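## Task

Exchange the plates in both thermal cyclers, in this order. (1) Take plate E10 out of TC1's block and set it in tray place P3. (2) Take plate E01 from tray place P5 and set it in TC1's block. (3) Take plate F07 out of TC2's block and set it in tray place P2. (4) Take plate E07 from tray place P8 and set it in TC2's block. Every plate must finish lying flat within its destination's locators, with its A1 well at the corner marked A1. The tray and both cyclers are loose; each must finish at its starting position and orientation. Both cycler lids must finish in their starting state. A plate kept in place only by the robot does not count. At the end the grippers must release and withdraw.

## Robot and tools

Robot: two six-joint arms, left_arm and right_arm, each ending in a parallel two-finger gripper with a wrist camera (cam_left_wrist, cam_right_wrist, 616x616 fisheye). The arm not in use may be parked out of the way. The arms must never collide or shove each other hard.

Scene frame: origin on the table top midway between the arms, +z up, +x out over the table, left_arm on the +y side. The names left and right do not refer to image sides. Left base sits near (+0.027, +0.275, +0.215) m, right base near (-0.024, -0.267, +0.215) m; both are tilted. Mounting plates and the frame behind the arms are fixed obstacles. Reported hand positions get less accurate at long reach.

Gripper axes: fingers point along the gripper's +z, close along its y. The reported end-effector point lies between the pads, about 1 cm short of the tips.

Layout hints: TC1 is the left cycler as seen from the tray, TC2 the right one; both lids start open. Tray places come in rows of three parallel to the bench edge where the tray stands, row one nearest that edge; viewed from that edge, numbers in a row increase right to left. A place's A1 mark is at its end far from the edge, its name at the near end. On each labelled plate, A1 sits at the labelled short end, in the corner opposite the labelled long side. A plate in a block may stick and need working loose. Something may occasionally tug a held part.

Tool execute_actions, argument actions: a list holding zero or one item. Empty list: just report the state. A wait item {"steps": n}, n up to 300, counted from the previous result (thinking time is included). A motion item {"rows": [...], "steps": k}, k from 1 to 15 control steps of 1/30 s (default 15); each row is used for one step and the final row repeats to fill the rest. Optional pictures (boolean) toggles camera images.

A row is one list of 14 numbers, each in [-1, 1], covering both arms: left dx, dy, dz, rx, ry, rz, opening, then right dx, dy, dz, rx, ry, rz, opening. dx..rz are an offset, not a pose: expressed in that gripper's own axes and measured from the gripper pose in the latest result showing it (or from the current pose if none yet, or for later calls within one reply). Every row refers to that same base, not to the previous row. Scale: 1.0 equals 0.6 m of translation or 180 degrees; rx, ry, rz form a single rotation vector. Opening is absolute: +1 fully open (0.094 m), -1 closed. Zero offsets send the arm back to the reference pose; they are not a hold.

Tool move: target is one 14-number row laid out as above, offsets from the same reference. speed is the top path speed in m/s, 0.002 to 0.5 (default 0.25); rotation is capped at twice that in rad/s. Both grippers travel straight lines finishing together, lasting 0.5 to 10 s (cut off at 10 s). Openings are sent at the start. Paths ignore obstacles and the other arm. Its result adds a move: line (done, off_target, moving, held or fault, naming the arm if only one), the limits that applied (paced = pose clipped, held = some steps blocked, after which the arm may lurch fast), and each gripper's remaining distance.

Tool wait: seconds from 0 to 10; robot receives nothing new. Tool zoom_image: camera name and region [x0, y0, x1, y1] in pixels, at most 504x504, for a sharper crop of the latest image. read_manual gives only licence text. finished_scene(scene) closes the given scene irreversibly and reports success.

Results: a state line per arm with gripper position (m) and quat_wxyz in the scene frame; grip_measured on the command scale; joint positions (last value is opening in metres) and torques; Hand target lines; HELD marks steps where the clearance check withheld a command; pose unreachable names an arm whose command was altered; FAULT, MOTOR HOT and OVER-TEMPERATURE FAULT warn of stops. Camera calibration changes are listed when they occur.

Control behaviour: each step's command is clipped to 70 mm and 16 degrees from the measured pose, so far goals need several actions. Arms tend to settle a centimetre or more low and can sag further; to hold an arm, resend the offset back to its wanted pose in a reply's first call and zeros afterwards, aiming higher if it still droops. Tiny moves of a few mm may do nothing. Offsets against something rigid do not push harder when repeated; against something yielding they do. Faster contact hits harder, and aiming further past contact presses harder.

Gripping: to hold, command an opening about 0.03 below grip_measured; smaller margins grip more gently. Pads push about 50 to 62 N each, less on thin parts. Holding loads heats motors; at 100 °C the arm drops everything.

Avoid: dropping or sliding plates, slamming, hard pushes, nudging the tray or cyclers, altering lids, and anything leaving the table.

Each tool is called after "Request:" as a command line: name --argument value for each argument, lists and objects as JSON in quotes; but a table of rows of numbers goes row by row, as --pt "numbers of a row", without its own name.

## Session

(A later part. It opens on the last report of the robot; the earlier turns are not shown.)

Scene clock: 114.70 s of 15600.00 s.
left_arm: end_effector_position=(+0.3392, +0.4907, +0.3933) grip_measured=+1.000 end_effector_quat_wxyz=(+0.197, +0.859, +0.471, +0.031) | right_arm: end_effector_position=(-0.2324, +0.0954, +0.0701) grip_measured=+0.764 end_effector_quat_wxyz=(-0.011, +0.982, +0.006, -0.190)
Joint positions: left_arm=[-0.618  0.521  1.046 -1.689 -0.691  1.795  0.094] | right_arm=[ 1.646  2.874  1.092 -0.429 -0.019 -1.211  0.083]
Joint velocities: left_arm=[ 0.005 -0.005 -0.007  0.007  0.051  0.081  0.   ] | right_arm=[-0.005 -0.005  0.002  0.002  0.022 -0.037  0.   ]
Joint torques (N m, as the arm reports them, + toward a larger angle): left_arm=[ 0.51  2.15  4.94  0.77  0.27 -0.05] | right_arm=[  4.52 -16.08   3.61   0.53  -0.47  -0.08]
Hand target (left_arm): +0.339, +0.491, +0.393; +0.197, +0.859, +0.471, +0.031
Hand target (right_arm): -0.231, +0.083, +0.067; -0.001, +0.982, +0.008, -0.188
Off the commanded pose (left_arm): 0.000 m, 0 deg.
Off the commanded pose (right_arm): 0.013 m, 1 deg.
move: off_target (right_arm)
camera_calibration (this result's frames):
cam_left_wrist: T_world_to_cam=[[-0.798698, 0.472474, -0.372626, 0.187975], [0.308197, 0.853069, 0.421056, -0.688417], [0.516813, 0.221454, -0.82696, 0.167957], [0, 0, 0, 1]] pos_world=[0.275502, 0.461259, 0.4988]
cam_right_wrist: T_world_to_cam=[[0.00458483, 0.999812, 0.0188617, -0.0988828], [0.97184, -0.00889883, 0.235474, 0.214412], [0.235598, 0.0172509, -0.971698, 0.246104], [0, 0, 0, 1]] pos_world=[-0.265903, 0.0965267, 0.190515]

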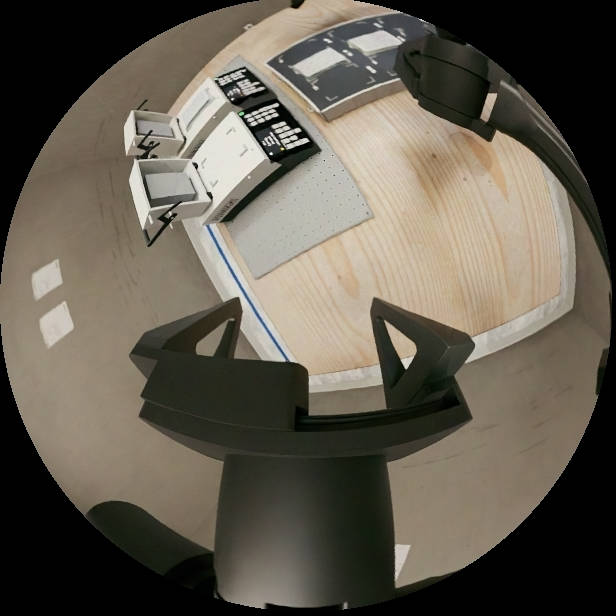

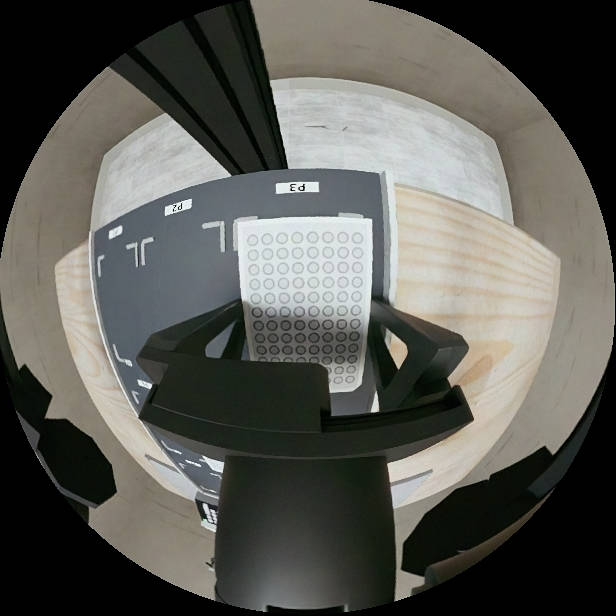

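Request:
move --target '[0,0,0,0,0,0,1, 0,0,0,0,0,0,1]' --speed 0.02

Request:
move --target '[0,0,0,0,0,0,1, -0.06,0,-0.15,0,0,0,1]' --speed 0.1

Request:
zoom_image --camera "cam_right_wrist" --region '[130, 100, 480, 400]'

Scene clock: 116.20 s of 15600.00 s.
left_arm: end_effector_position=(+0.3392, +0.4907, +0.3933) grip_measured=+1.000 end_effector_quat_wxyz=(+0.197, +0.859, +0.471, +0.031) | right_arm: end_effector_position=(-0.2324, +0.0954, +0.0701) grip_measured=+1.000 end_effector_quat_wxyz=(-0.011, +0.982, +0.006, -0.190)
Joint positions: left_arm=[-0.618  0.521  1.046 -1.689 -0.691  1.795  0.094] | right_arm=[ 1.646  2.874  1.092 -0.429 -0.019 -1.211  0.094]
Joint velocities: left_arm=[-0.005 -0.005 -0.002 -0.046 -0.051  0.007  0.   ] | right_arm=[-0.005 -0.015 -0.012  0.002 -0.037 -0.066  0.   ]
Joint torques (N m, as the arm reports them, + toward a larger angle): left_arm=[ 0.72  2.25  4.96  0.6   0.28 -0.02] | right_arm=[  4.1  -16.38   5.38   0.61  -0.24  -0.14]
Hand target (left_arm): +0.339, +0.491, +0.393; +0.197, +0.859, +0.471, +0.031
Hand target (right_arm): -0.232, +0.095, +0.070; -0.011, +0.982, +0.006, -0.190
Off the commanded pose (left_arm): 0.000 m, 0 deg.
Off the commanded pose (right_arm): 0.000 m, 0 deg.
move: done
camera_calibration (this result's frames):
cam_left_wrist: T_world_to_cam=[[-0.798698, 0.472474, -0.372626, 0.187975], [0.308197, 0.853069, 0.421056, -0.688417], [0.516813, 0.221454, -0.82696, 0.167957], [0, 0, 0, 1]] pos_world=[0.275502, 0.461259, 0.4988]
cam_right_wrist: T_world_to_cam=[[0.00463633, 0.999809, 0.0189904, -0.0989035], [0.971756, -0.00898539, 0.235818, 0.214327], [0.235944, 0.0173607, -0.971612, 0.246133], [0, 0, 0, 1]] pos_world=[-0.265889, 0.0965374, 0.190481]

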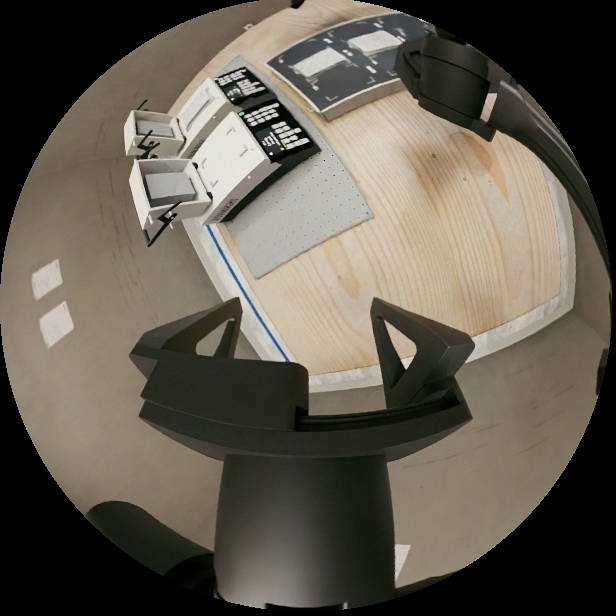

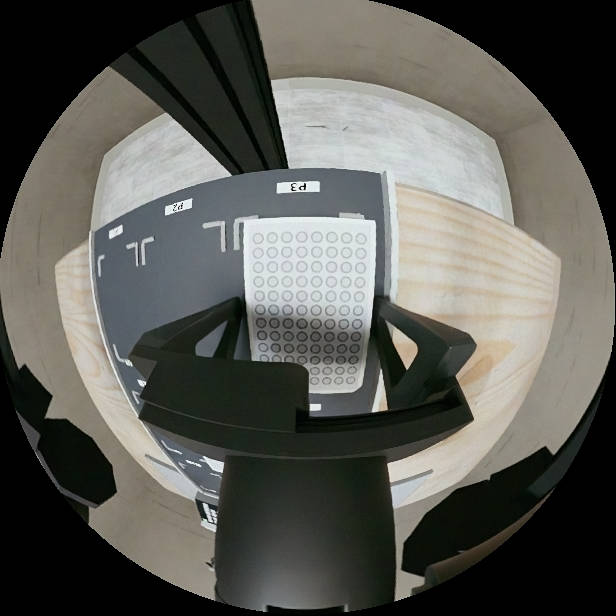

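Scene clock: 117.57 s of 15600.00 s.
left_arm: end_effector_position=(+0.3392, +0.4907, +0.3933) grip_measured=+1.000 end_effector_quat_wxyz=(+0.197, +0.859, +0.471, +0.031) | right_arm: end_effector_position=(-0.2278, +0.0890, +0.1599) grip_measured=+1.000 end_effector_quat_wxyz=(-0.005, +0.982, +0.005, -0.191)
Joint positions: left_arm=[-0.618  0.521  1.046 -1.689 -0.691  1.795  0.094] | right_arm=[ 1.724  2.683  1.092 -0.627 -0.072 -1.147  0.094]
Joint velocities: left_arm=[ 0.005 -0.005 -0.017  0.007  0.022  0.007  0.   ] | right_arm=[-0.005 -0.015 -0.002 -0.017 -0.007 -0.037  0.   ]
Joint torques (N m, as the arm reports them, + toward a larger angle): left_arm=[ 0.95  2.05  4.84  0.62  0.3  -0.03] | right_arm=[  4.79 -15.79   8.18   0.14  -0.31  -0.08]
Hand target (left_arm): +0.339, +0.491, +0.393; +0.197, +0.859, +0.471, +0.031
Hand target (right_arm): -0.232, +0.094, +0.168; -0.011, +0.982, +0.006, -0.190
Off the commanded pose (left_arm): 0.000 m, 0 deg.
Off the commanded pose (right_arm): 0.009 m, 1 deg.
move: done
camera_calibration (this result's frames):
cam_left_wrist: T_world_to_cam=[[-0.798698, 0.472474, -0.372626, 0.187975], [0.308197, 0.853069, 0.421056, -0.688417], [0.516813, 0.221454, -0.82696, 0.167957], [0, 0, 0, 1]] pos_world=[0.275502, 0.461259, 0.4988]
cam_right_wrist: T_world_to_cam=[[0.00318455, 0.999968, 0.0073384, -0.0926285], [0.972232, -0.00481325, 0.23397, 0.188633], [0.233998, 0.00638954, -0.972216, 0.33306], [0, 0, 0, 1]] pos_world=[-0.261036, 0.0914053, 0.280351]

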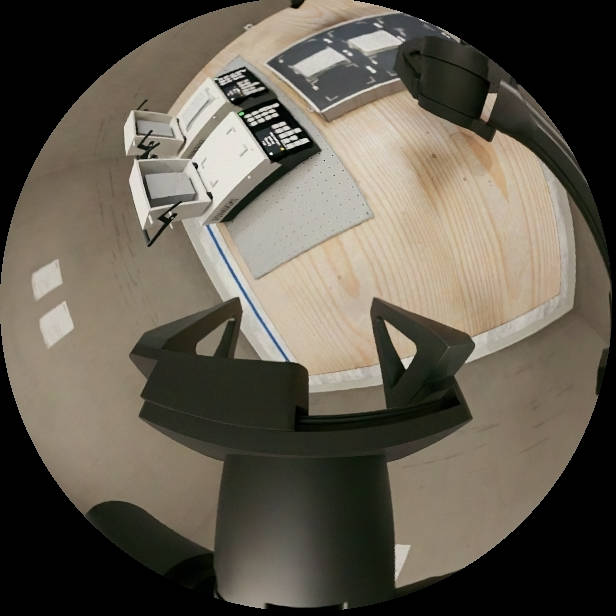

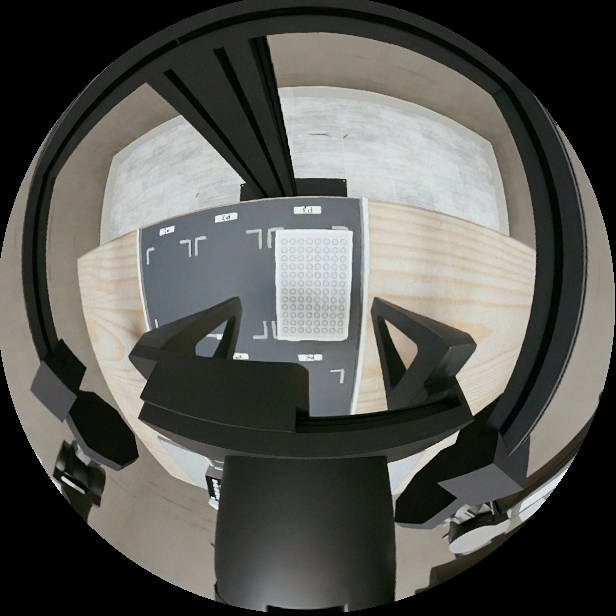

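Region (130, 100, 480, 400) of cam_right_wrist's 616x616 image, scaled by 1.440, with more detail than that image has; it fills the top 432 rows of this view, and the rest is white.

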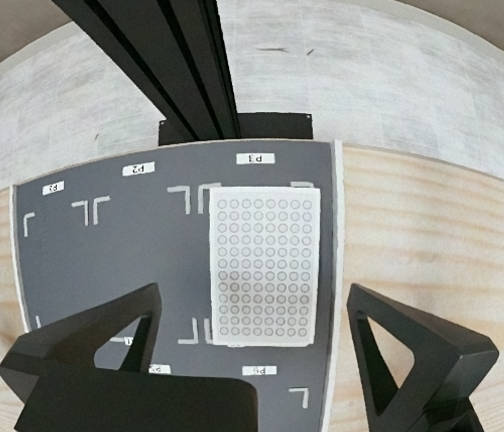

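Request:
move --target '[0,0,0,0,0,0,1, 0.04,-0.03,0.11,0,0,0,1]' --speed 0.06

Request:
zoom_image --camera "cam_right_wrist" --region '[130, 100, 480, 400]'

Scene clock: 120.90 s of 15600.00 s.
left_arm: end_effector_position=(+0.3392, +0.4907, +0.3933) grip_measured=+1.000 end_effector_quat_wxyz=(+0.197, +0.859, +0.471, +0.031) | right_arm: end_effector_position=(-0.2262, +0.0867, +0.0885) grip_measured=+1.000 end_effector_quat_wxyz=(+0.009, +0.983, +0.010, -0.181)
Joint positions: left_arm=[-0.618  0.521  1.046 -1.689 -0.691  1.795  0.094] | right_arm=[ 1.66   2.831  1.092 -0.516 -0.025 -1.202  0.094]
Joint velocities: left_arm=[-0.024 -0.005 -0.012 -0.002 -0.022  0.051  0.   ] | right_arm=[-0.005 -0.015 -0.007 -0.002 -0.022 -0.066  0.   ]
Joint torques (N m, as the arm reports them, + toward a larger angle): left_arm=[ 1.02  2.41  4.94  0.52  0.29 -0.05] | right_arm=[  2.34 -14.42   8.61   1.14  -0.13  -0.2 ]
Hand target (left_arm): +0.339, +0.491, +0.393; +0.197, +0.859, +0.471, +0.031
Hand target (right_arm): -0.230, +0.107, +0.090; -0.005, +0.982, +0.005, -0.191
Off the commanded pose (left_arm): 0.000 m, 0 deg.
Off the commanded pose (right_arm): 0.022 m, 2 deg.
move: off_target (right_arm)
camera_calibration (this result's frames):
cam_left_wrist: T_world_to_cam=[[-0.798698, 0.472474, -0.372626, 0.187975], [0.308197, 0.853069, 0.421056, -0.688417], [0.516813, 0.221454, -0.82696, 0.167957], [0, 0, 0, 1]] pos_world=[0.275502, 0.461259, 0.4988]
cam_right_wrist: T_world_to_cam=[[-0.0106043, 0.999773, -0.0184961, -0.0906338], [0.967114, 0.0149552, 0.253904, 0.199152], [0.254123, -0.0151954, -0.967053, 0.269298], [0, 0, 0, 1]] pos_world=[-0.261998, 0.0917269, 0.208183]

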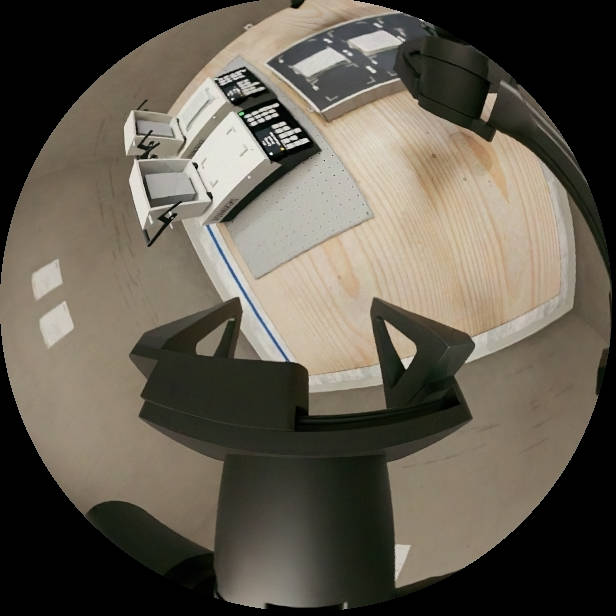

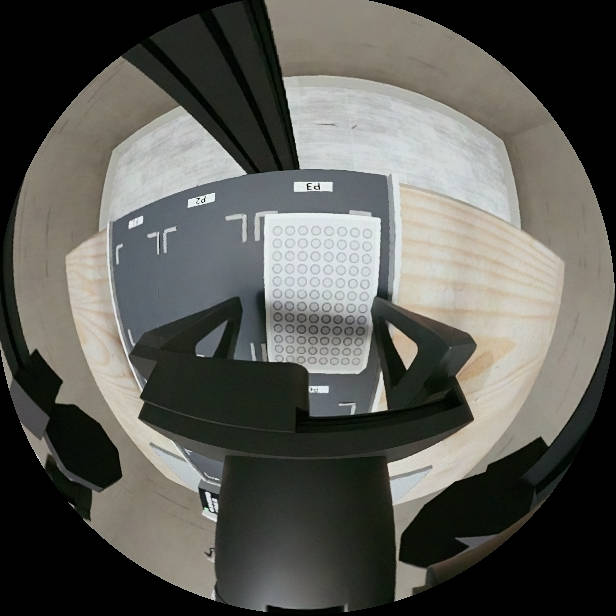

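Region (130, 100, 480, 400) of cam_right_wrist's 616x616 image, scaled by 1.440, with more detail than that image has; it fills the top 432 rows of this view, and the rest is white.

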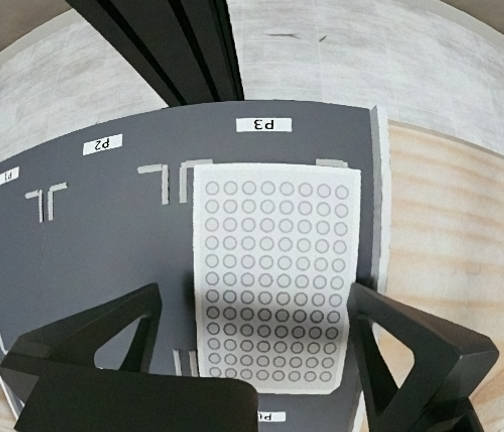

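Overshoot +y then come back.

Request:
move --target '[0,0,0,0,0,0,1, -0.003,-0.055,-0.006,0,0,0,1]' --speed 0.04

Scene clock: 122.77 s of 15600.00 s.
left_arm: end_effector_position=(+0.3392, +0.4907, +0.3933) grip_measured=+1.000 end_effector_quat_wxyz=(+0.197, +0.859, +0.471, +0.031) | right_arm: end_effector_position=(-0.2251, +0.1054, +0.0948) grip_measured=+1.000 end_effector_quat_wxyz=(+0.009, +0.984, +0.013, -0.175)
Joint positions: left_arm=[-0.618  0.521  1.046 -1.689 -0.691  1.795  0.094] | right_arm=[ 1.646  2.842  1.151 -0.57  -0.006 -1.218  0.094]
Joint velocities: left_arm=[-0.005 -0.005 -0.002 -0.022  0.022  0.095  0.   ] | right_arm=[-0.015 -0.015  0.007 -0.007 -0.051 -0.022  0.   ]
Joint torques (N m, as the arm reports them, + toward a larger angle): left_arm=[ 1.09  2.46  4.85  0.67  0.27 -0.04] | right_arm=[  3.09 -13.71   9.1    0.08  -0.12  -0.23]
Hand target (left_arm): +0.339, +0.491, +0.393; +0.197, +0.859, +0.471, +0.031
Hand target (right_arm): -0.227, +0.119, +0.092; +0.009, +0.983, +0.010, -0.180
Off the commanded pose (left_arm): 0.000 m, 0 deg.
Off the commanded pose (right_arm): 0.015 m, 1 deg.
move: off_target (right_arm)
camera_calibration (this result's frames):
cam_left_wrist: T_world_to_cam=[[-0.798698, 0.472474, -0.372626, 0.187975], [0.308197, 0.853069, 0.421056, -0.688417], [0.516813, 0.221454, -0.82696, 0.167957], [0, 0, 0, 1]] pos_world=[0.275502, 0.461259, 0.4988]
cam_right_wrist: T_world_to_cam=[[-0.0161212, 0.999712, -0.0177738, -0.110499], [0.964206, 0.020249, 0.264379, 0.193969], [0.264663, -0.0128755, -0.964255, 0.277244], [0, 0, 0, 1]] pos_world=[-0.262184, 0.110109, 0.214088]

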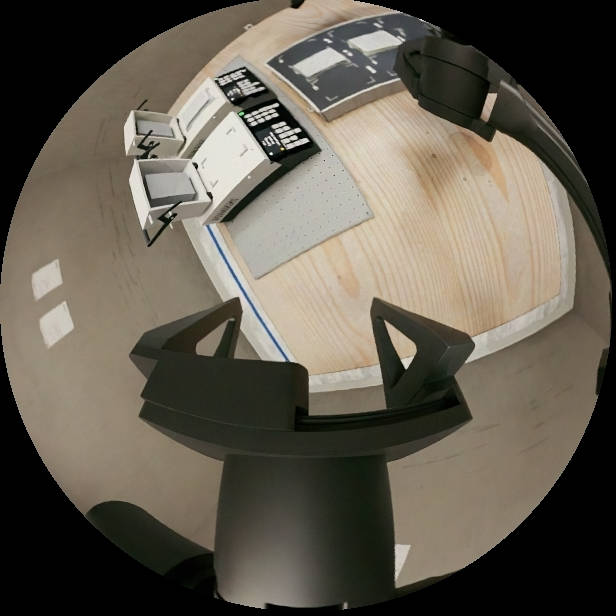

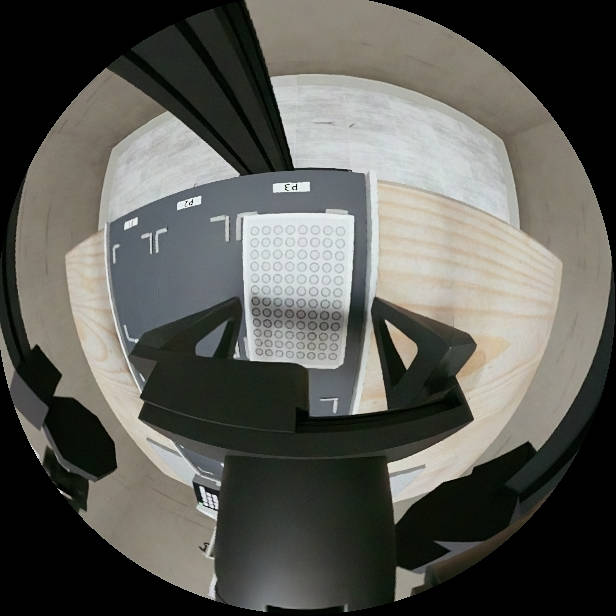

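Request:
move --target '[0,0,0,0,0,0,1, 0.015,0.013,0.037,0,0,0,1]' --speed 0.03

Request:
zoom_image --camera "cam_right_wrist" --region '[130, 100, 480, 400]'

Scene clock: 124.70 s of 15600.00 s.
left_arm: end_effector_position=(+0.3392, +0.4907, +0.3933) grip_measured=+1.000 end_effector_quat_wxyz=(+0.197, +0.859, +0.471, +0.031) | right_arm: end_effector_position=(-0.2271, +0.1047, +0.0844) grip_measured=+1.000 end_effector_quat_wxyz=(-0.001, +0.984, +0.013, -0.175)
Joint positions: left_arm=[-0.618  0.521  1.046 -1.689 -0.691  1.795  0.094] | right_arm=[ 1.646  2.858  1.136 -0.52   0.001 -1.223  0.094]
Joint velocities: left_arm=[-0.005 -0.005 -0.007  0.002 -0.037  0.037  0.   ] | right_arm=[-0.015 -0.005  0.002  0.012  0.022  0.007  0.   ]
Joint torques (N m, as the arm reports them, + toward a larger angle): left_arm=[ 1.18  2.03  4.95  0.6   0.28 -0.06] | right_arm=[  2.89 -14.74   4.98   0.99  -0.12  -0.25]
Hand target (left_arm): +0.339, +0.491, +0.393; +0.197, +0.859, +0.471, +0.031
Hand target (right_arm): -0.224, +0.097, +0.071; +0.009, +0.984, +0.013, -0.175
Off the commanded pose (left_arm): 0.000 m, 0 deg.
Off the commanded pose (right_arm): 0.016 m, 1 deg.
move: off_target (right_arm)
camera_calibration (this result's frames):
cam_left_wrist: T_world_to_cam=[[-0.798698, 0.472474, -0.372626, 0.187975], [0.308197, 0.853069, 0.421056, -0.688417], [0.516813, 0.221454, -0.82696, 0.167957], [0, 0, 0, 1]] pos_world=[0.275502, 0.461259, 0.4988]
cam_right_wrist: T_world_to_cam=[[-0.0137387, 0.9999, 0.00323238, -0.111277], [0.96423, 0.0123927, 0.264776, 0.19953], [0.26471, 0.00675444, -0.964304, 0.26568], [0, 0, 0, 1]] pos_world=[-0.264249, 0.106999, 0.203725]

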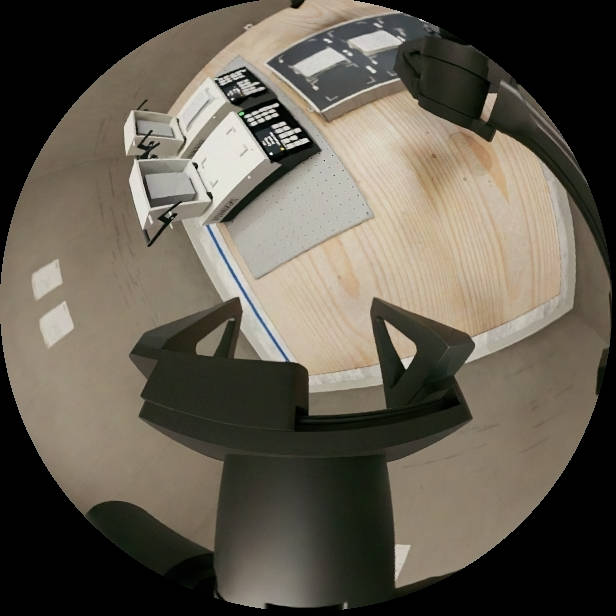

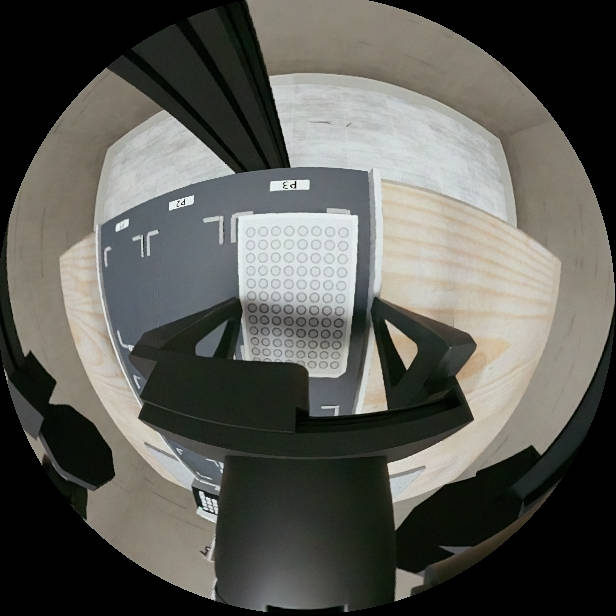

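Region (130, 100, 480, 400) of cam_right_wrist's 616x616 image, scaled by 1.440, with more detail than that image has; it fills the top 432 rows of this view, and the rest is white.

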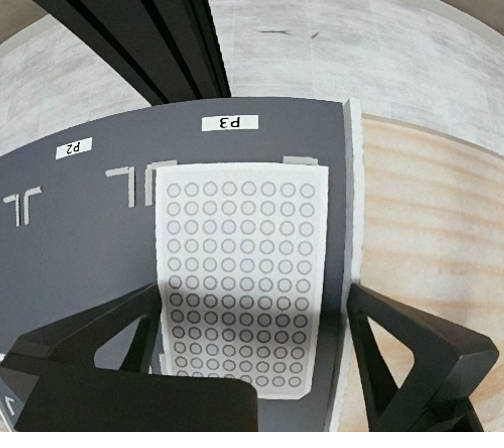

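Pure −y move first.

Request:
move --target '[0,0,0,0,0,0,1, 0,0.015,0,0,0,0,1]' --speed 0.03

Request:
zoom_image --camera "cam_right_wrist" --region '[130, 100, 480, 400]'

Scene clock: 126.60 s of 15600.00 s.
left_arm: end_effector_position=(+0.3392, +0.4907, +0.3933) grip_measured=+1.000 end_effector_quat_wxyz=(+0.197, +0.859, +0.471, +0.031) | right_arm: end_effector_position=(-0.2258, +0.0963, +0.0807) grip_measured=+1.000 end_effector_quat_wxyz=(+0.006, +0.984, +0.015, -0.175)
Joint positions: left_arm=[-0.618  0.521  1.046 -1.689 -0.691  1.795  0.094] | right_arm=[ 1.646  2.858  1.119 -0.517 -0.003 -1.223  0.094]
Joint velocities: left_arm=[-0.015  0.005 -0.022  0.017  0.022 -0.066  0.   ] | right_arm=[-0.005 -0.005  0.002  0.002 -0.022 -0.037  0.   ]
Joint torques (N m, as the arm reports them, + toward a larger angle): left_arm=[ 1.24  2.31  4.92  0.54  0.3  -0.01] | right_arm=[  5.02 -16.74   4.94   1.18  -0.32  -0.05]
Hand target (left_arm): +0.339, +0.491, +0.393; +0.197, +0.859, +0.471, +0.031
Hand target (right_arm): -0.227, +0.096, +0.084; -0.001, +0.984, +0.013, -0.175
Off the commanded pose (left_arm): 0.000 m, 0 deg.
Off the commanded pose (right_arm): 0.004 m, 1 deg.
move: done
camera_calibration (this result's frames):
cam_left_wrist: T_world_to_cam=[[-0.798698, 0.472474, -0.372626, 0.187975], [0.308197, 0.853069, 0.421056, -0.688417], [0.516813, 0.221454, -0.82696, 0.167957], [0, 0, 0, 1]] pos_world=[0.275502, 0.461259, 0.4988]
cam_right_wrist: T_world_to_cam=[[-0.0185401, 0.999779, -0.00988958, -0.102849], [0.963891, 0.0205009, 0.265507, 0.198418], [0.265651, -0.00460996, -0.964058, 0.263096], [0, 0, 0, 1]] pos_world=[-0.263051, 0.0999719, 0.199941]

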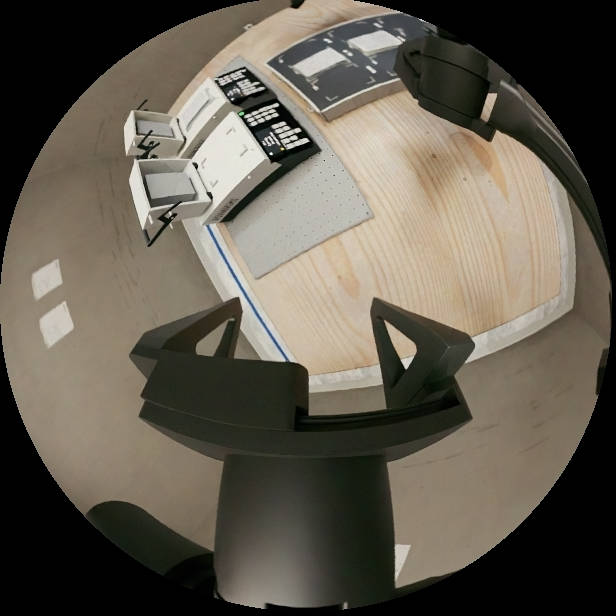

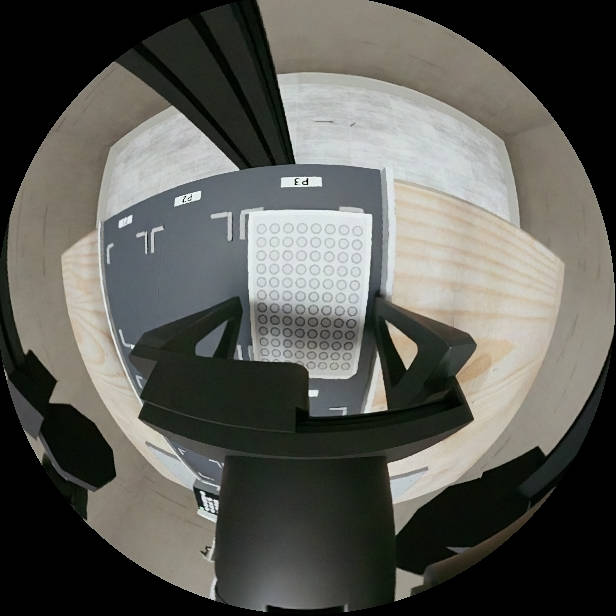

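Region (130, 100, 480, 400) of cam_right_wrist's 616x616 image, scaled by 1.440, with more detail than that image has; it fills the top 432 rows of this view, and the rest is white.

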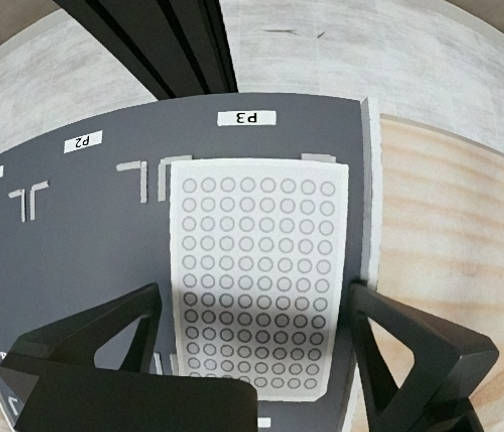

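Down ~1.5 cm, then push −y.

Request:
move --target '[0,0,0,0,0,0,1, 0.011,0,0.03,0,0,0,1]' --speed 0.03

Request:
move --target '[0,0,0,0,0,0,1, 0,0.025,-0.004,0,0,0,1]' --speed 0.02

Request:
zoom_image --camera "cam_right_wrist" --region '[130, 100, 480, 400]'

Scene clock: 128.70 s of 15600.00 s.
left_arm: end_effector_position=(+0.3392, +0.4907, +0.3933) grip_measured=+1.000 end_effector_quat_wxyz=(+0.197, +0.859, +0.471, +0.031) | right_arm: end_effector_position=(-0.2276, +0.0969, +0.0714) grip_measured=+1.000 end_effector_quat_wxyz=(+0.001, +0.985, +0.017, -0.171)
Joint positions: left_arm=[-0.618  0.521  1.046 -1.689 -0.691  1.795  0.094] | right_arm=[ 1.646  2.878  1.119 -0.49   0.007 -1.23   0.094]
Joint velocities: left_arm=[-0.005 -0.005 -0.007 -0.002  0.022 -0.007  0.   ] | right_arm=[-0.005 -0.015 -0.002  0.002  0.051  0.051  0.   ]
Joint torques (N m, as the arm reports them, + toward a larger angle): left_arm=[ 0.89  2.24  4.99  0.65  0.28 -0.03] | right_arm=[  2.54 -15.36   5.4    1.01  -0.11  -0.22]
Hand target (left_arm): +0.339, +0.491, +0.393; +0.197, +0.859, +0.471, +0.031
Hand target (right_arm): -0.226, +0.096, +0.062; +0.006, +0.984, +0.015, -0.175
Off the commanded pose (left_arm): 0.000 m, 0 deg.
Off the commanded pose (right_arm): 0.010 m, 1 deg.
move: done
camera_calibration (this result's frames):
cam_left_wrist: T_world_to_cam=[[-0.798698, 0.472474, -0.372626, 0.187975], [0.308197, 0.853069, 0.421056, -0.688417], [0.516813, 0.221454, -0.82696, 0.167957], [0, 0, 0, 1]] pos_world=[0.275502, 0.461259, 0.4988]
cam_right_wrist: T_world_to_cam=[[-0.022217, 0.999752, 0.00121349, -0.105289], [0.961955, 0.0210464, 0.272396, 0.201559], [0.272303, 0.00721914, -0.962185, 0.254892], [0, 0, 0, 1]] pos_world=[-0.265638, 0.0991811, 0.190477]

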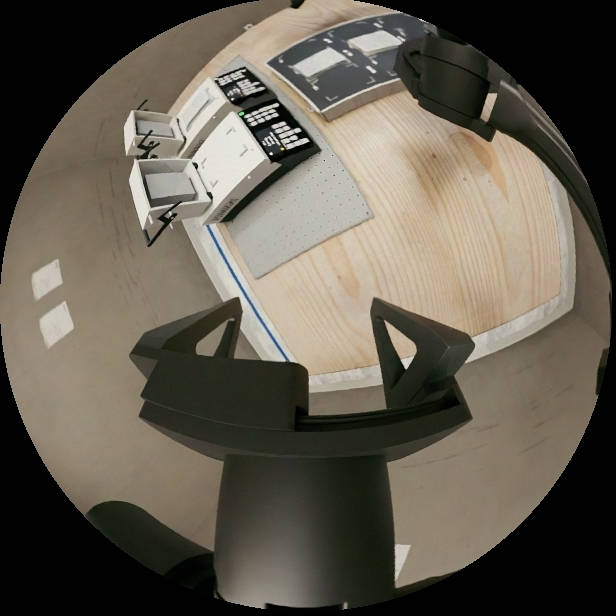

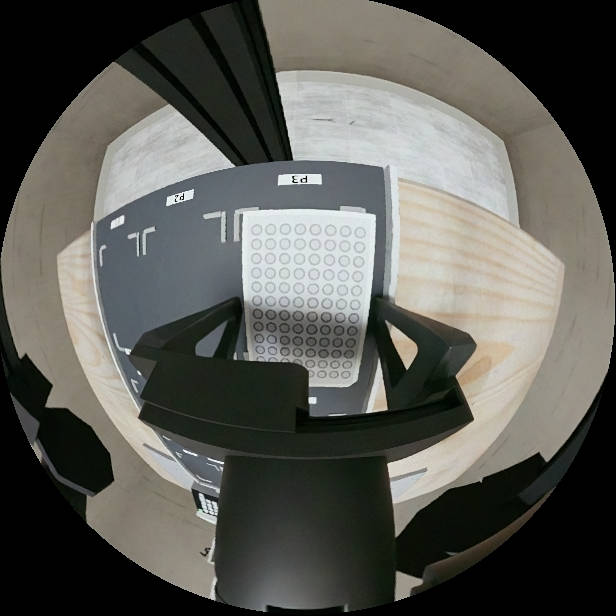

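Scene clock: 129.70 s of 15600.00 s.
left_arm: end_effector_position=(+0.3392, +0.4907, +0.3933) grip_measured=+1.000 end_effector_quat_wxyz=(+0.197, +0.859, +0.471, +0.031) | right_arm: end_effector_position=(-0.2253, +0.0869, +0.0705) grip_measured=+1.000 end_effector_quat_wxyz=(+0.004, +0.985, +0.016, -0.174)
Joint positions: left_arm=[-0.618  0.521  1.046 -1.689 -0.691  1.795  0.094] | right_arm=[ 1.646  2.867  1.09  -0.476 -0.002 -1.226  0.094]
Joint velocities: left_arm=[-0.015 -0.005  0.007  0.012 -0.051 -0.081  0.   ] | right_arm=[-0.005 -0.015 -0.007  0.012  0.066 -0.037  0.   ]
Joint torques (N m, as the arm reports them, + toward a larger angle): left_arm=[ 0.72  2.34  4.86  0.65  0.26 -0.04] | right_arm=[  5.44 -16.92   4.14   0.98  -0.32   0.02]
Hand target (left_arm): +0.339, +0.491, +0.393; +0.197, +0.859, +0.471, +0.031
Hand target (right_arm): -0.226, +0.082, +0.074; +0.000, +0.985, +0.017, -0.171
Off the commanded pose (left_arm): 0.000 m, 0 deg.
Off the commanded pose (right_arm): 0.006 m, 1 deg.
move: done
camera_calibration (this result's frames):
cam_left_wrist: T_world_to_cam=[[-0.798698, 0.472474, -0.372626, 0.187975], [0.308197, 0.853069, 0.421056, -0.688417], [0.516813, 0.221454, -0.82696, 0.167957], [0, 0, 0, 1]] pos_world=[0.275502, 0.461259, 0.4988]
cam_right_wrist: T_world_to_cam=[[-0.0206121, 0.999765, -0.00665834, -0.0943101], [0.963667, 0.0216409, 0.266227, 0.200656], [0.266308, -0.000928928, -0.963887, 0.252972], [0, 0, 0, 1]] pos_world=[-0.262678, 0.0901806, 0.189788]

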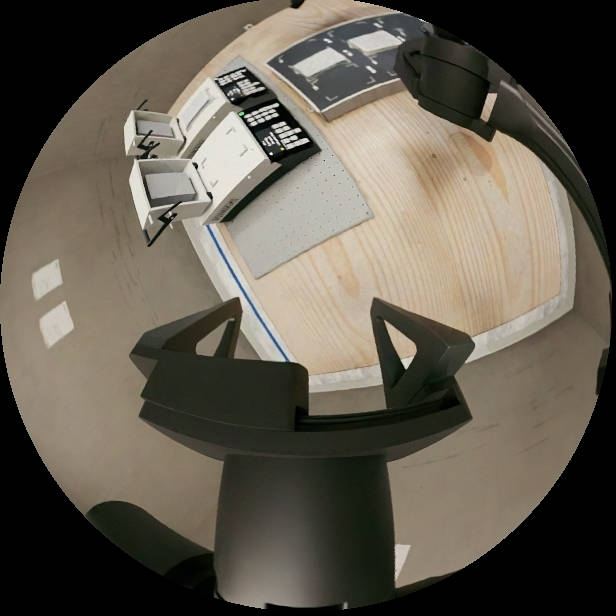

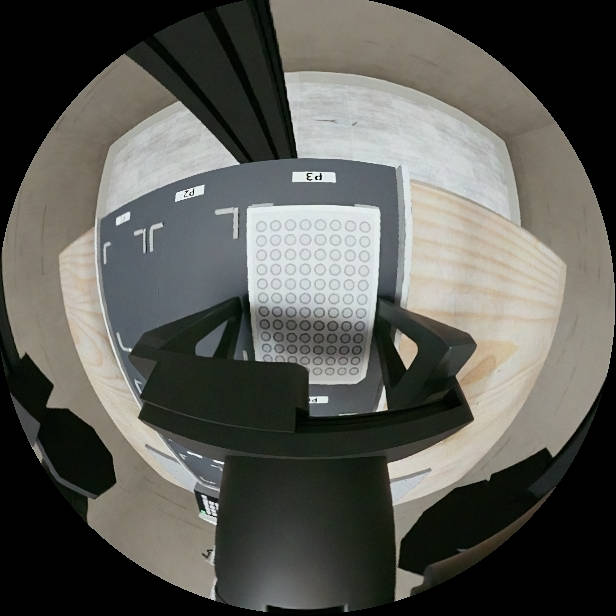

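Region (130, 100, 480, 400) of cam_right_wrist's 616x616 image, scaled by 1.440, with more detail than that image has; it fills the top 432 rows of this view, and the rest is white.

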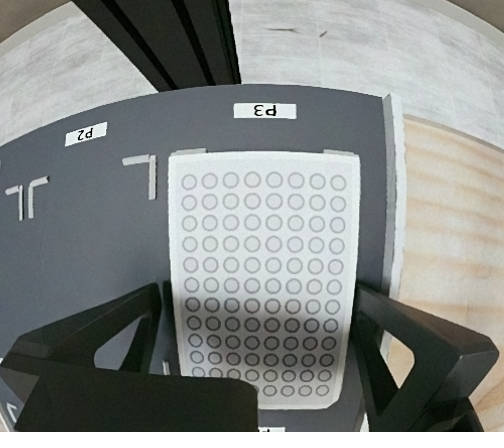

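Request:
move --target '[0,0,0,0,0,0,1, -0.06,0,-0.15,0,0,0,1]' --speed 0.1

Request:
zoom_image --camera "cam_right_wrist" --region '[130, 100, 480, 400]'

Request:
move --target '[0,0,0,0,0,0,1, 0.254,0.167,-0.094,0.0045,-0.0097,0.0095,1]' --speed 0.2

Request:
zoom_image --camera "cam_right_wrist" --region '[100, 60, 520, 400]'

Scene clock: 133.47 s of 15600.00 s.
left_arm: end_effector_position=(+0.3392, +0.4907, +0.3933) grip_measured=+1.000 end_effector_quat_wxyz=(+0.197, +0.859, +0.471, +0.031) | right_arm: end_effector_position=(-0.2218, +0.0764, +0.1566) grip_measured=+1.000 end_effector_quat_wxyz=(+0.016, +0.985, +0.016, -0.173)
Joint positions: left_arm=[-0.618  0.521  1.046 -1.689 -0.691  1.795  0.094] | right_arm=[ 1.729  2.685  1.09  -0.68  -0.061 -1.16   0.094]
Joint velocities: left_arm=[-0.005 -0.005 -0.017 -0.002 -0.037  0.022  0.   ] | right_arm=[-0.005 -0.015  0.002  0.007  0.007  0.007  0.   ]
Joint torques (N m, as the arm reports them, + toward a larger angle): left_arm=[ 1.07  2.11  4.9   0.7   0.3  -0.05] | right_arm=[  4.53 -14.99   9.14   0.02  -0.3   -0.07]
Hand target (left_arm): +0.339, +0.491, +0.393; +0.197, +0.859, +0.471, +0.031
Hand target (right_arm): -0.228, +0.087, +0.168; +0.004, +0.985, +0.016, -0.175
Off the commanded pose (left_arm): 0.000 m, 0 deg.
Off the commanded pose (right_arm): 0.017 m, 1 deg.
move: off_target (right_arm)
camera_calibration (this result's frames):
cam_left_wrist: T_world_to_cam=[[-0.798698, 0.472474, -0.372626, 0.187975], [0.308197, 0.853069, 0.421056, -0.688417], [0.516813, 0.221454, -0.82696, 0.167957], [0, 0, 0, 1]] pos_world=[0.275502, 0.461259, 0.4988]
cam_right_wrist: T_world_to_cam=[[-0.025594, 0.999222, -0.0300055, -0.0805249], [0.962671, 0.0327262, 0.26869, 0.173091], [0.269462, -0.0220086, -0.962759, 0.337065], [0, 0, 0, 1]] pos_world=[-0.259517, 0.0822159, 0.275588]

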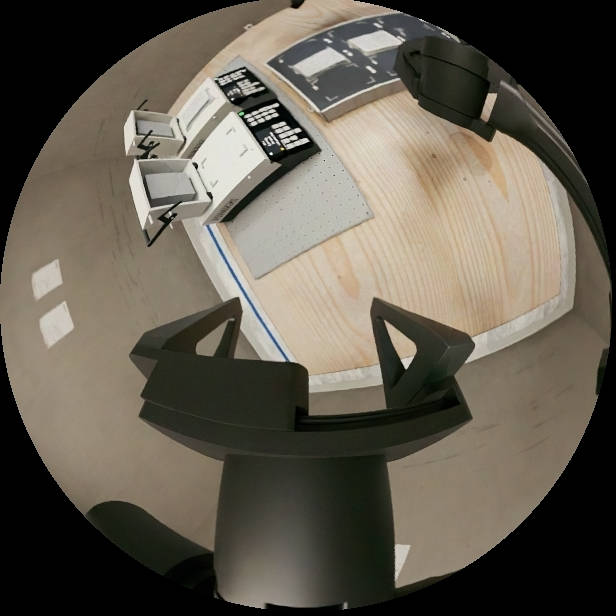

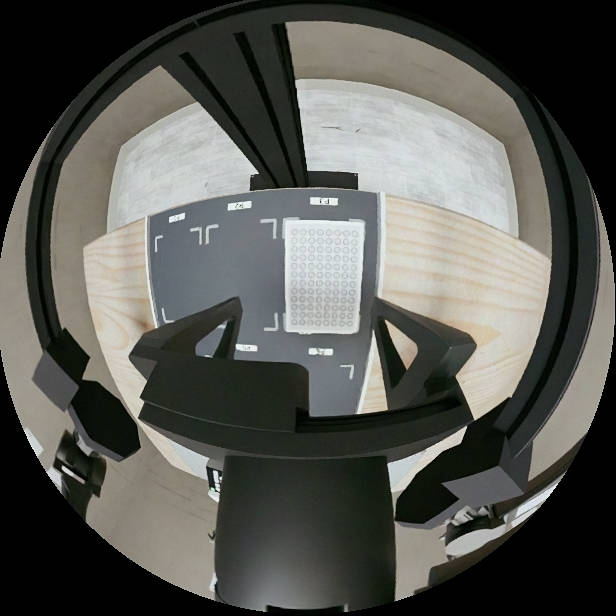

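Region (130, 100, 480, 400) of cam_right_wrist's 616x616 image, scaled by 1.440, with more detail than that image has; it fills the top 432 rows of this view, and the rest is white.

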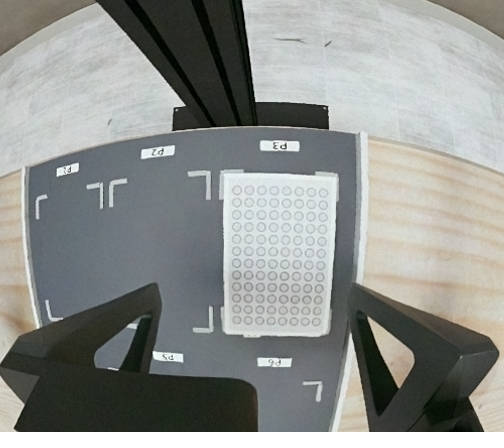

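Scene clock: 134.97 s of 15600.00 s.
left_arm: end_effector_position=(+0.3392, +0.4907, +0.3933) grip_measured=+1.000 end_effector_quat_wxyz=(+0.197, +0.859, +0.471, +0.031) | right_arm: end_effector_position=(-0.0579, -0.0117, +0.1655) grip_measured=+1.000 end_effector_quat_wxyz=(+0.001, +0.982, -0.004, -0.187)
Joint positions: left_arm=[-0.618  0.521  1.046 -1.689 -0.691  1.795  0.094] | right_arm=[ 1.338  2.257  0.695 -0.652  0.167 -1.432  0.094]
Joint velocities: left_arm=[-0.005 -0.005 -0.002 -0.017 -0.022 -0.022  0.   ] | right_arm=[-0.015 -0.005  0.007 -0.012 -0.037  0.007  0.   ]
Joint torques (N m, as the arm reports them, + toward a larger angle): left_arm=[ 1.2   2.34  4.91  0.58  0.26 -0.05] | right_arm=[ 5.22 -9.14  4.7  -0.2  -0.17 -0.2 ]
Hand target (left_arm): +0.339, +0.491, +0.393; +0.197, +0.859, +0.471, +0.031
Hand target (right_arm): -0.056, -0.019, +0.162; +0.012, +0.982, +0.000, -0.188
Off the commanded pose (left_arm): 0.000 m, 0 deg.
Off the commanded pose (right_arm): 0.008 m, 1 deg.
move: done
camera_calibration (this result's frames):
cam_left_wrist: T_world_to_cam=[[-0.798698, 0.472474, -0.372626, 0.187975], [0.308197, 0.853069, 0.421056, -0.688417], [0.516813, 0.221454, -0.82696, 0.167957], [0, 0, 0, 1]] pos_world=[0.275502, 0.461259, 0.4988]
cam_right_wrist: T_world_to_cam=[[0.0196648, 0.99977, -0.00850778, 0.0110339], [0.970299, -0.0170316, 0.241308, 0.0201719], [0.241108, -0.0130004, -0.970411, 0.29928], [0, 0, 0, 1]] pos_world=[-0.0919485, -0.00679707, 0.28565]

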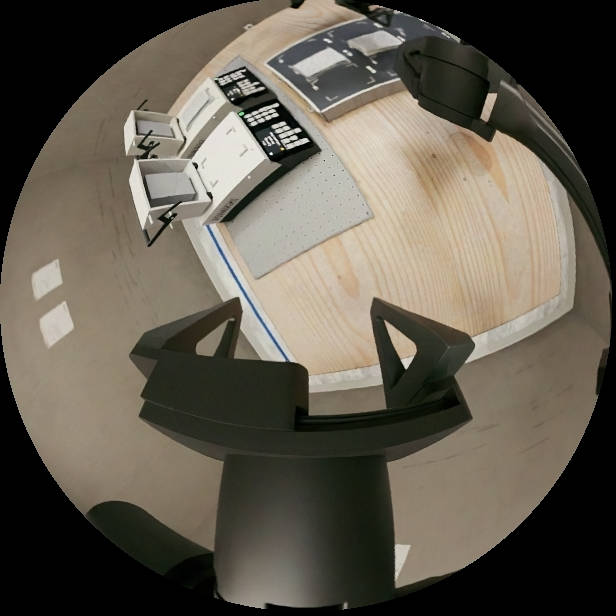

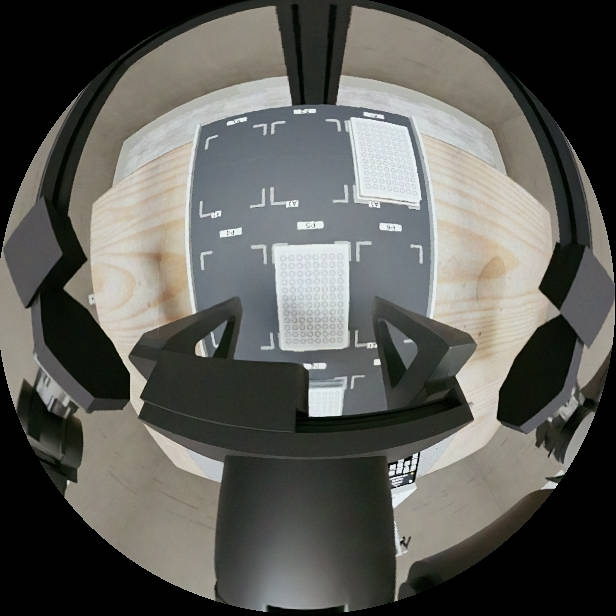

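Region (100, 60, 520, 400) of cam_right_wrist's 616x616 image, scaled by 1.200, with more detail than that image has; it fills the top 408 rows of this view, and the rest is white.

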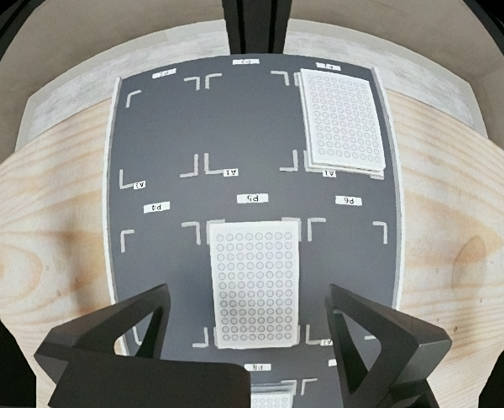

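Request:
zoom_image --camera "cam_right_wrist" --region '[320, 100, 450, 230]'

Region (320, 100, 450, 230) of cam_right_wrist's 616x616 image, scaled by 3.877, with more detail than that image has.

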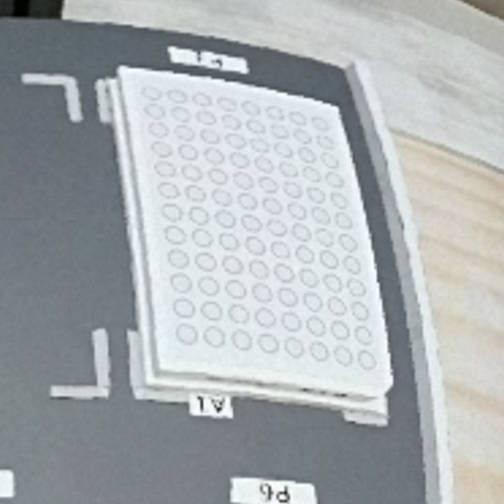

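Request:
move --target '[0,0,0,0,0,0,1, 0.067,-0.02,0.108,0,0,0,1]' --speed 0.08

Request:
zoom_image --camera "cam_right_wrist" --region '[130, 100, 480, 400]'

Scene clock: 138.30 s of 15600.00 s.
left_arm: end_effector_position=(+0.3392, +0.4907, +0.3933) grip_measured=+1.000 end_effector_quat_wxyz=(+0.197, +0.859, +0.471, +0.031) | right_arm: end_effector_position=(-0.0440, +0.0008, +0.0951) grip_measured=+1.000 end_effector_quat_wxyz=(-0.002, +0.983, -0.003, -0.183)
Joint positions: left_arm=[-0.618  0.521  1.046 -1.689 -0.691  1.795  0.094] | right_arm=[ 1.146  2.414  0.695 -0.453  0.287 -1.597  0.094]
Joint velocities: left_arm=[-0.024  0.005  0.007 -0.027 -0.037 -0.007  0.   ] | right_arm=[-0.015 -0.015 -0.007 -0.002 -0.007  0.051  0.   ]
Joint torques (N m, as the arm reports them, + toward a larger angle): left_arm=[ 0.72  2.5   4.87  0.56  0.29 -0.04] | right_arm=[ 6.   -9.16  3.15  0.74 -0.15 -0.19]
Hand target (left_arm): +0.339, +0.491, +0.393; +0.197, +0.859, +0.471, +0.031
Hand target (right_arm): -0.044, -0.001, +0.090; +0.001, +0.982, -0.004, -0.187
Off the commanded pose (left_arm): 0.000 m, 0 deg.
Off the commanded pose (right_arm): 0.005 m, 1 deg.
move: done
camera_calibration (this result's frames):
cam_left_wrist: T_world_to_cam=[[-0.798698, 0.472474, -0.372626, 0.187975], [0.308197, 0.853069, 0.421056, -0.688417], [0.516813, 0.221454, -0.82696, 0.167957], [0, 0, 0, 1]] pos_world=[0.275502, 0.461259, 0.4988]
cam_right_wrist: T_world_to_cam=[[0.0189838, 0.999818, -0.00203807, -0.00295127], [0.968381, -0.0178796, 0.248833, 0.0231613], [0.248751, -0.00669741, -0.968544, 0.227962], [0, 0, 0, 1]] pos_world=[-0.0790789, 0.00489161, 0.215022]

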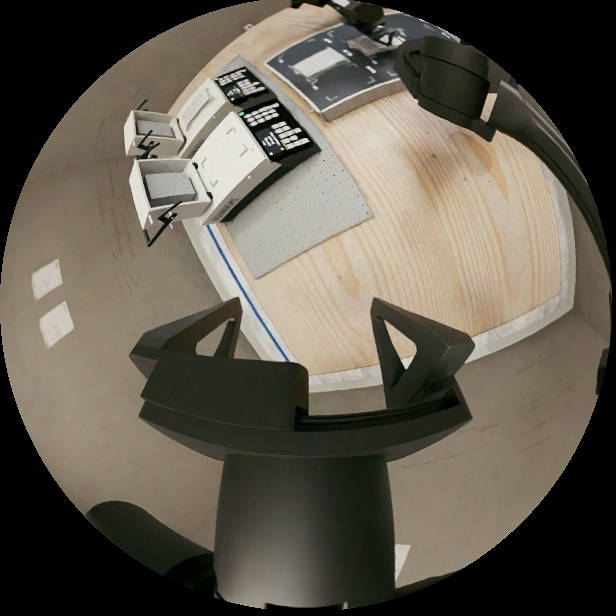

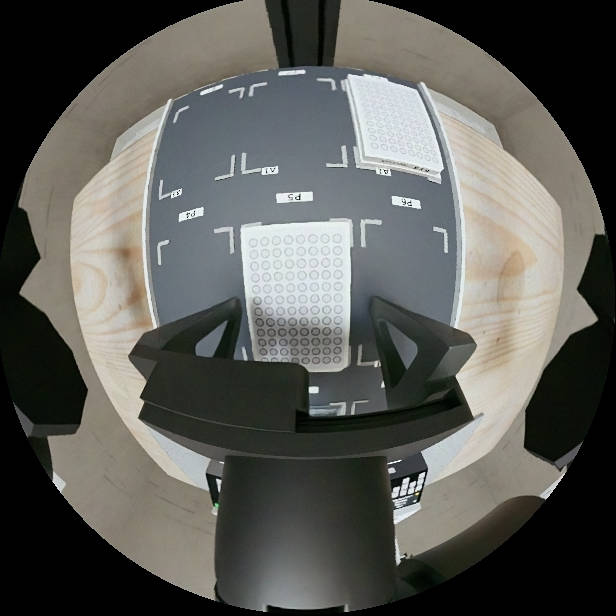

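Region (130, 100, 480, 400) of cam_right_wrist's 616x616 image, scaled by 1.440, with more detail than that image has; it fills the top 432 rows of this view, and the rest is white.

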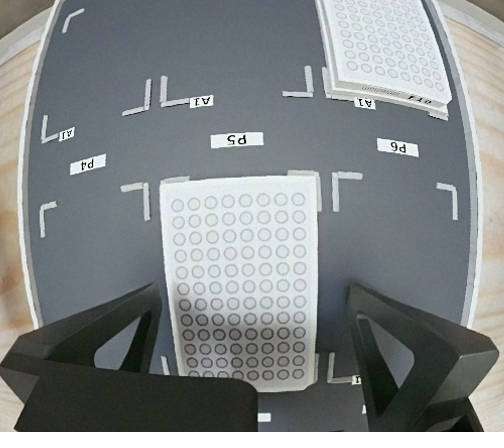

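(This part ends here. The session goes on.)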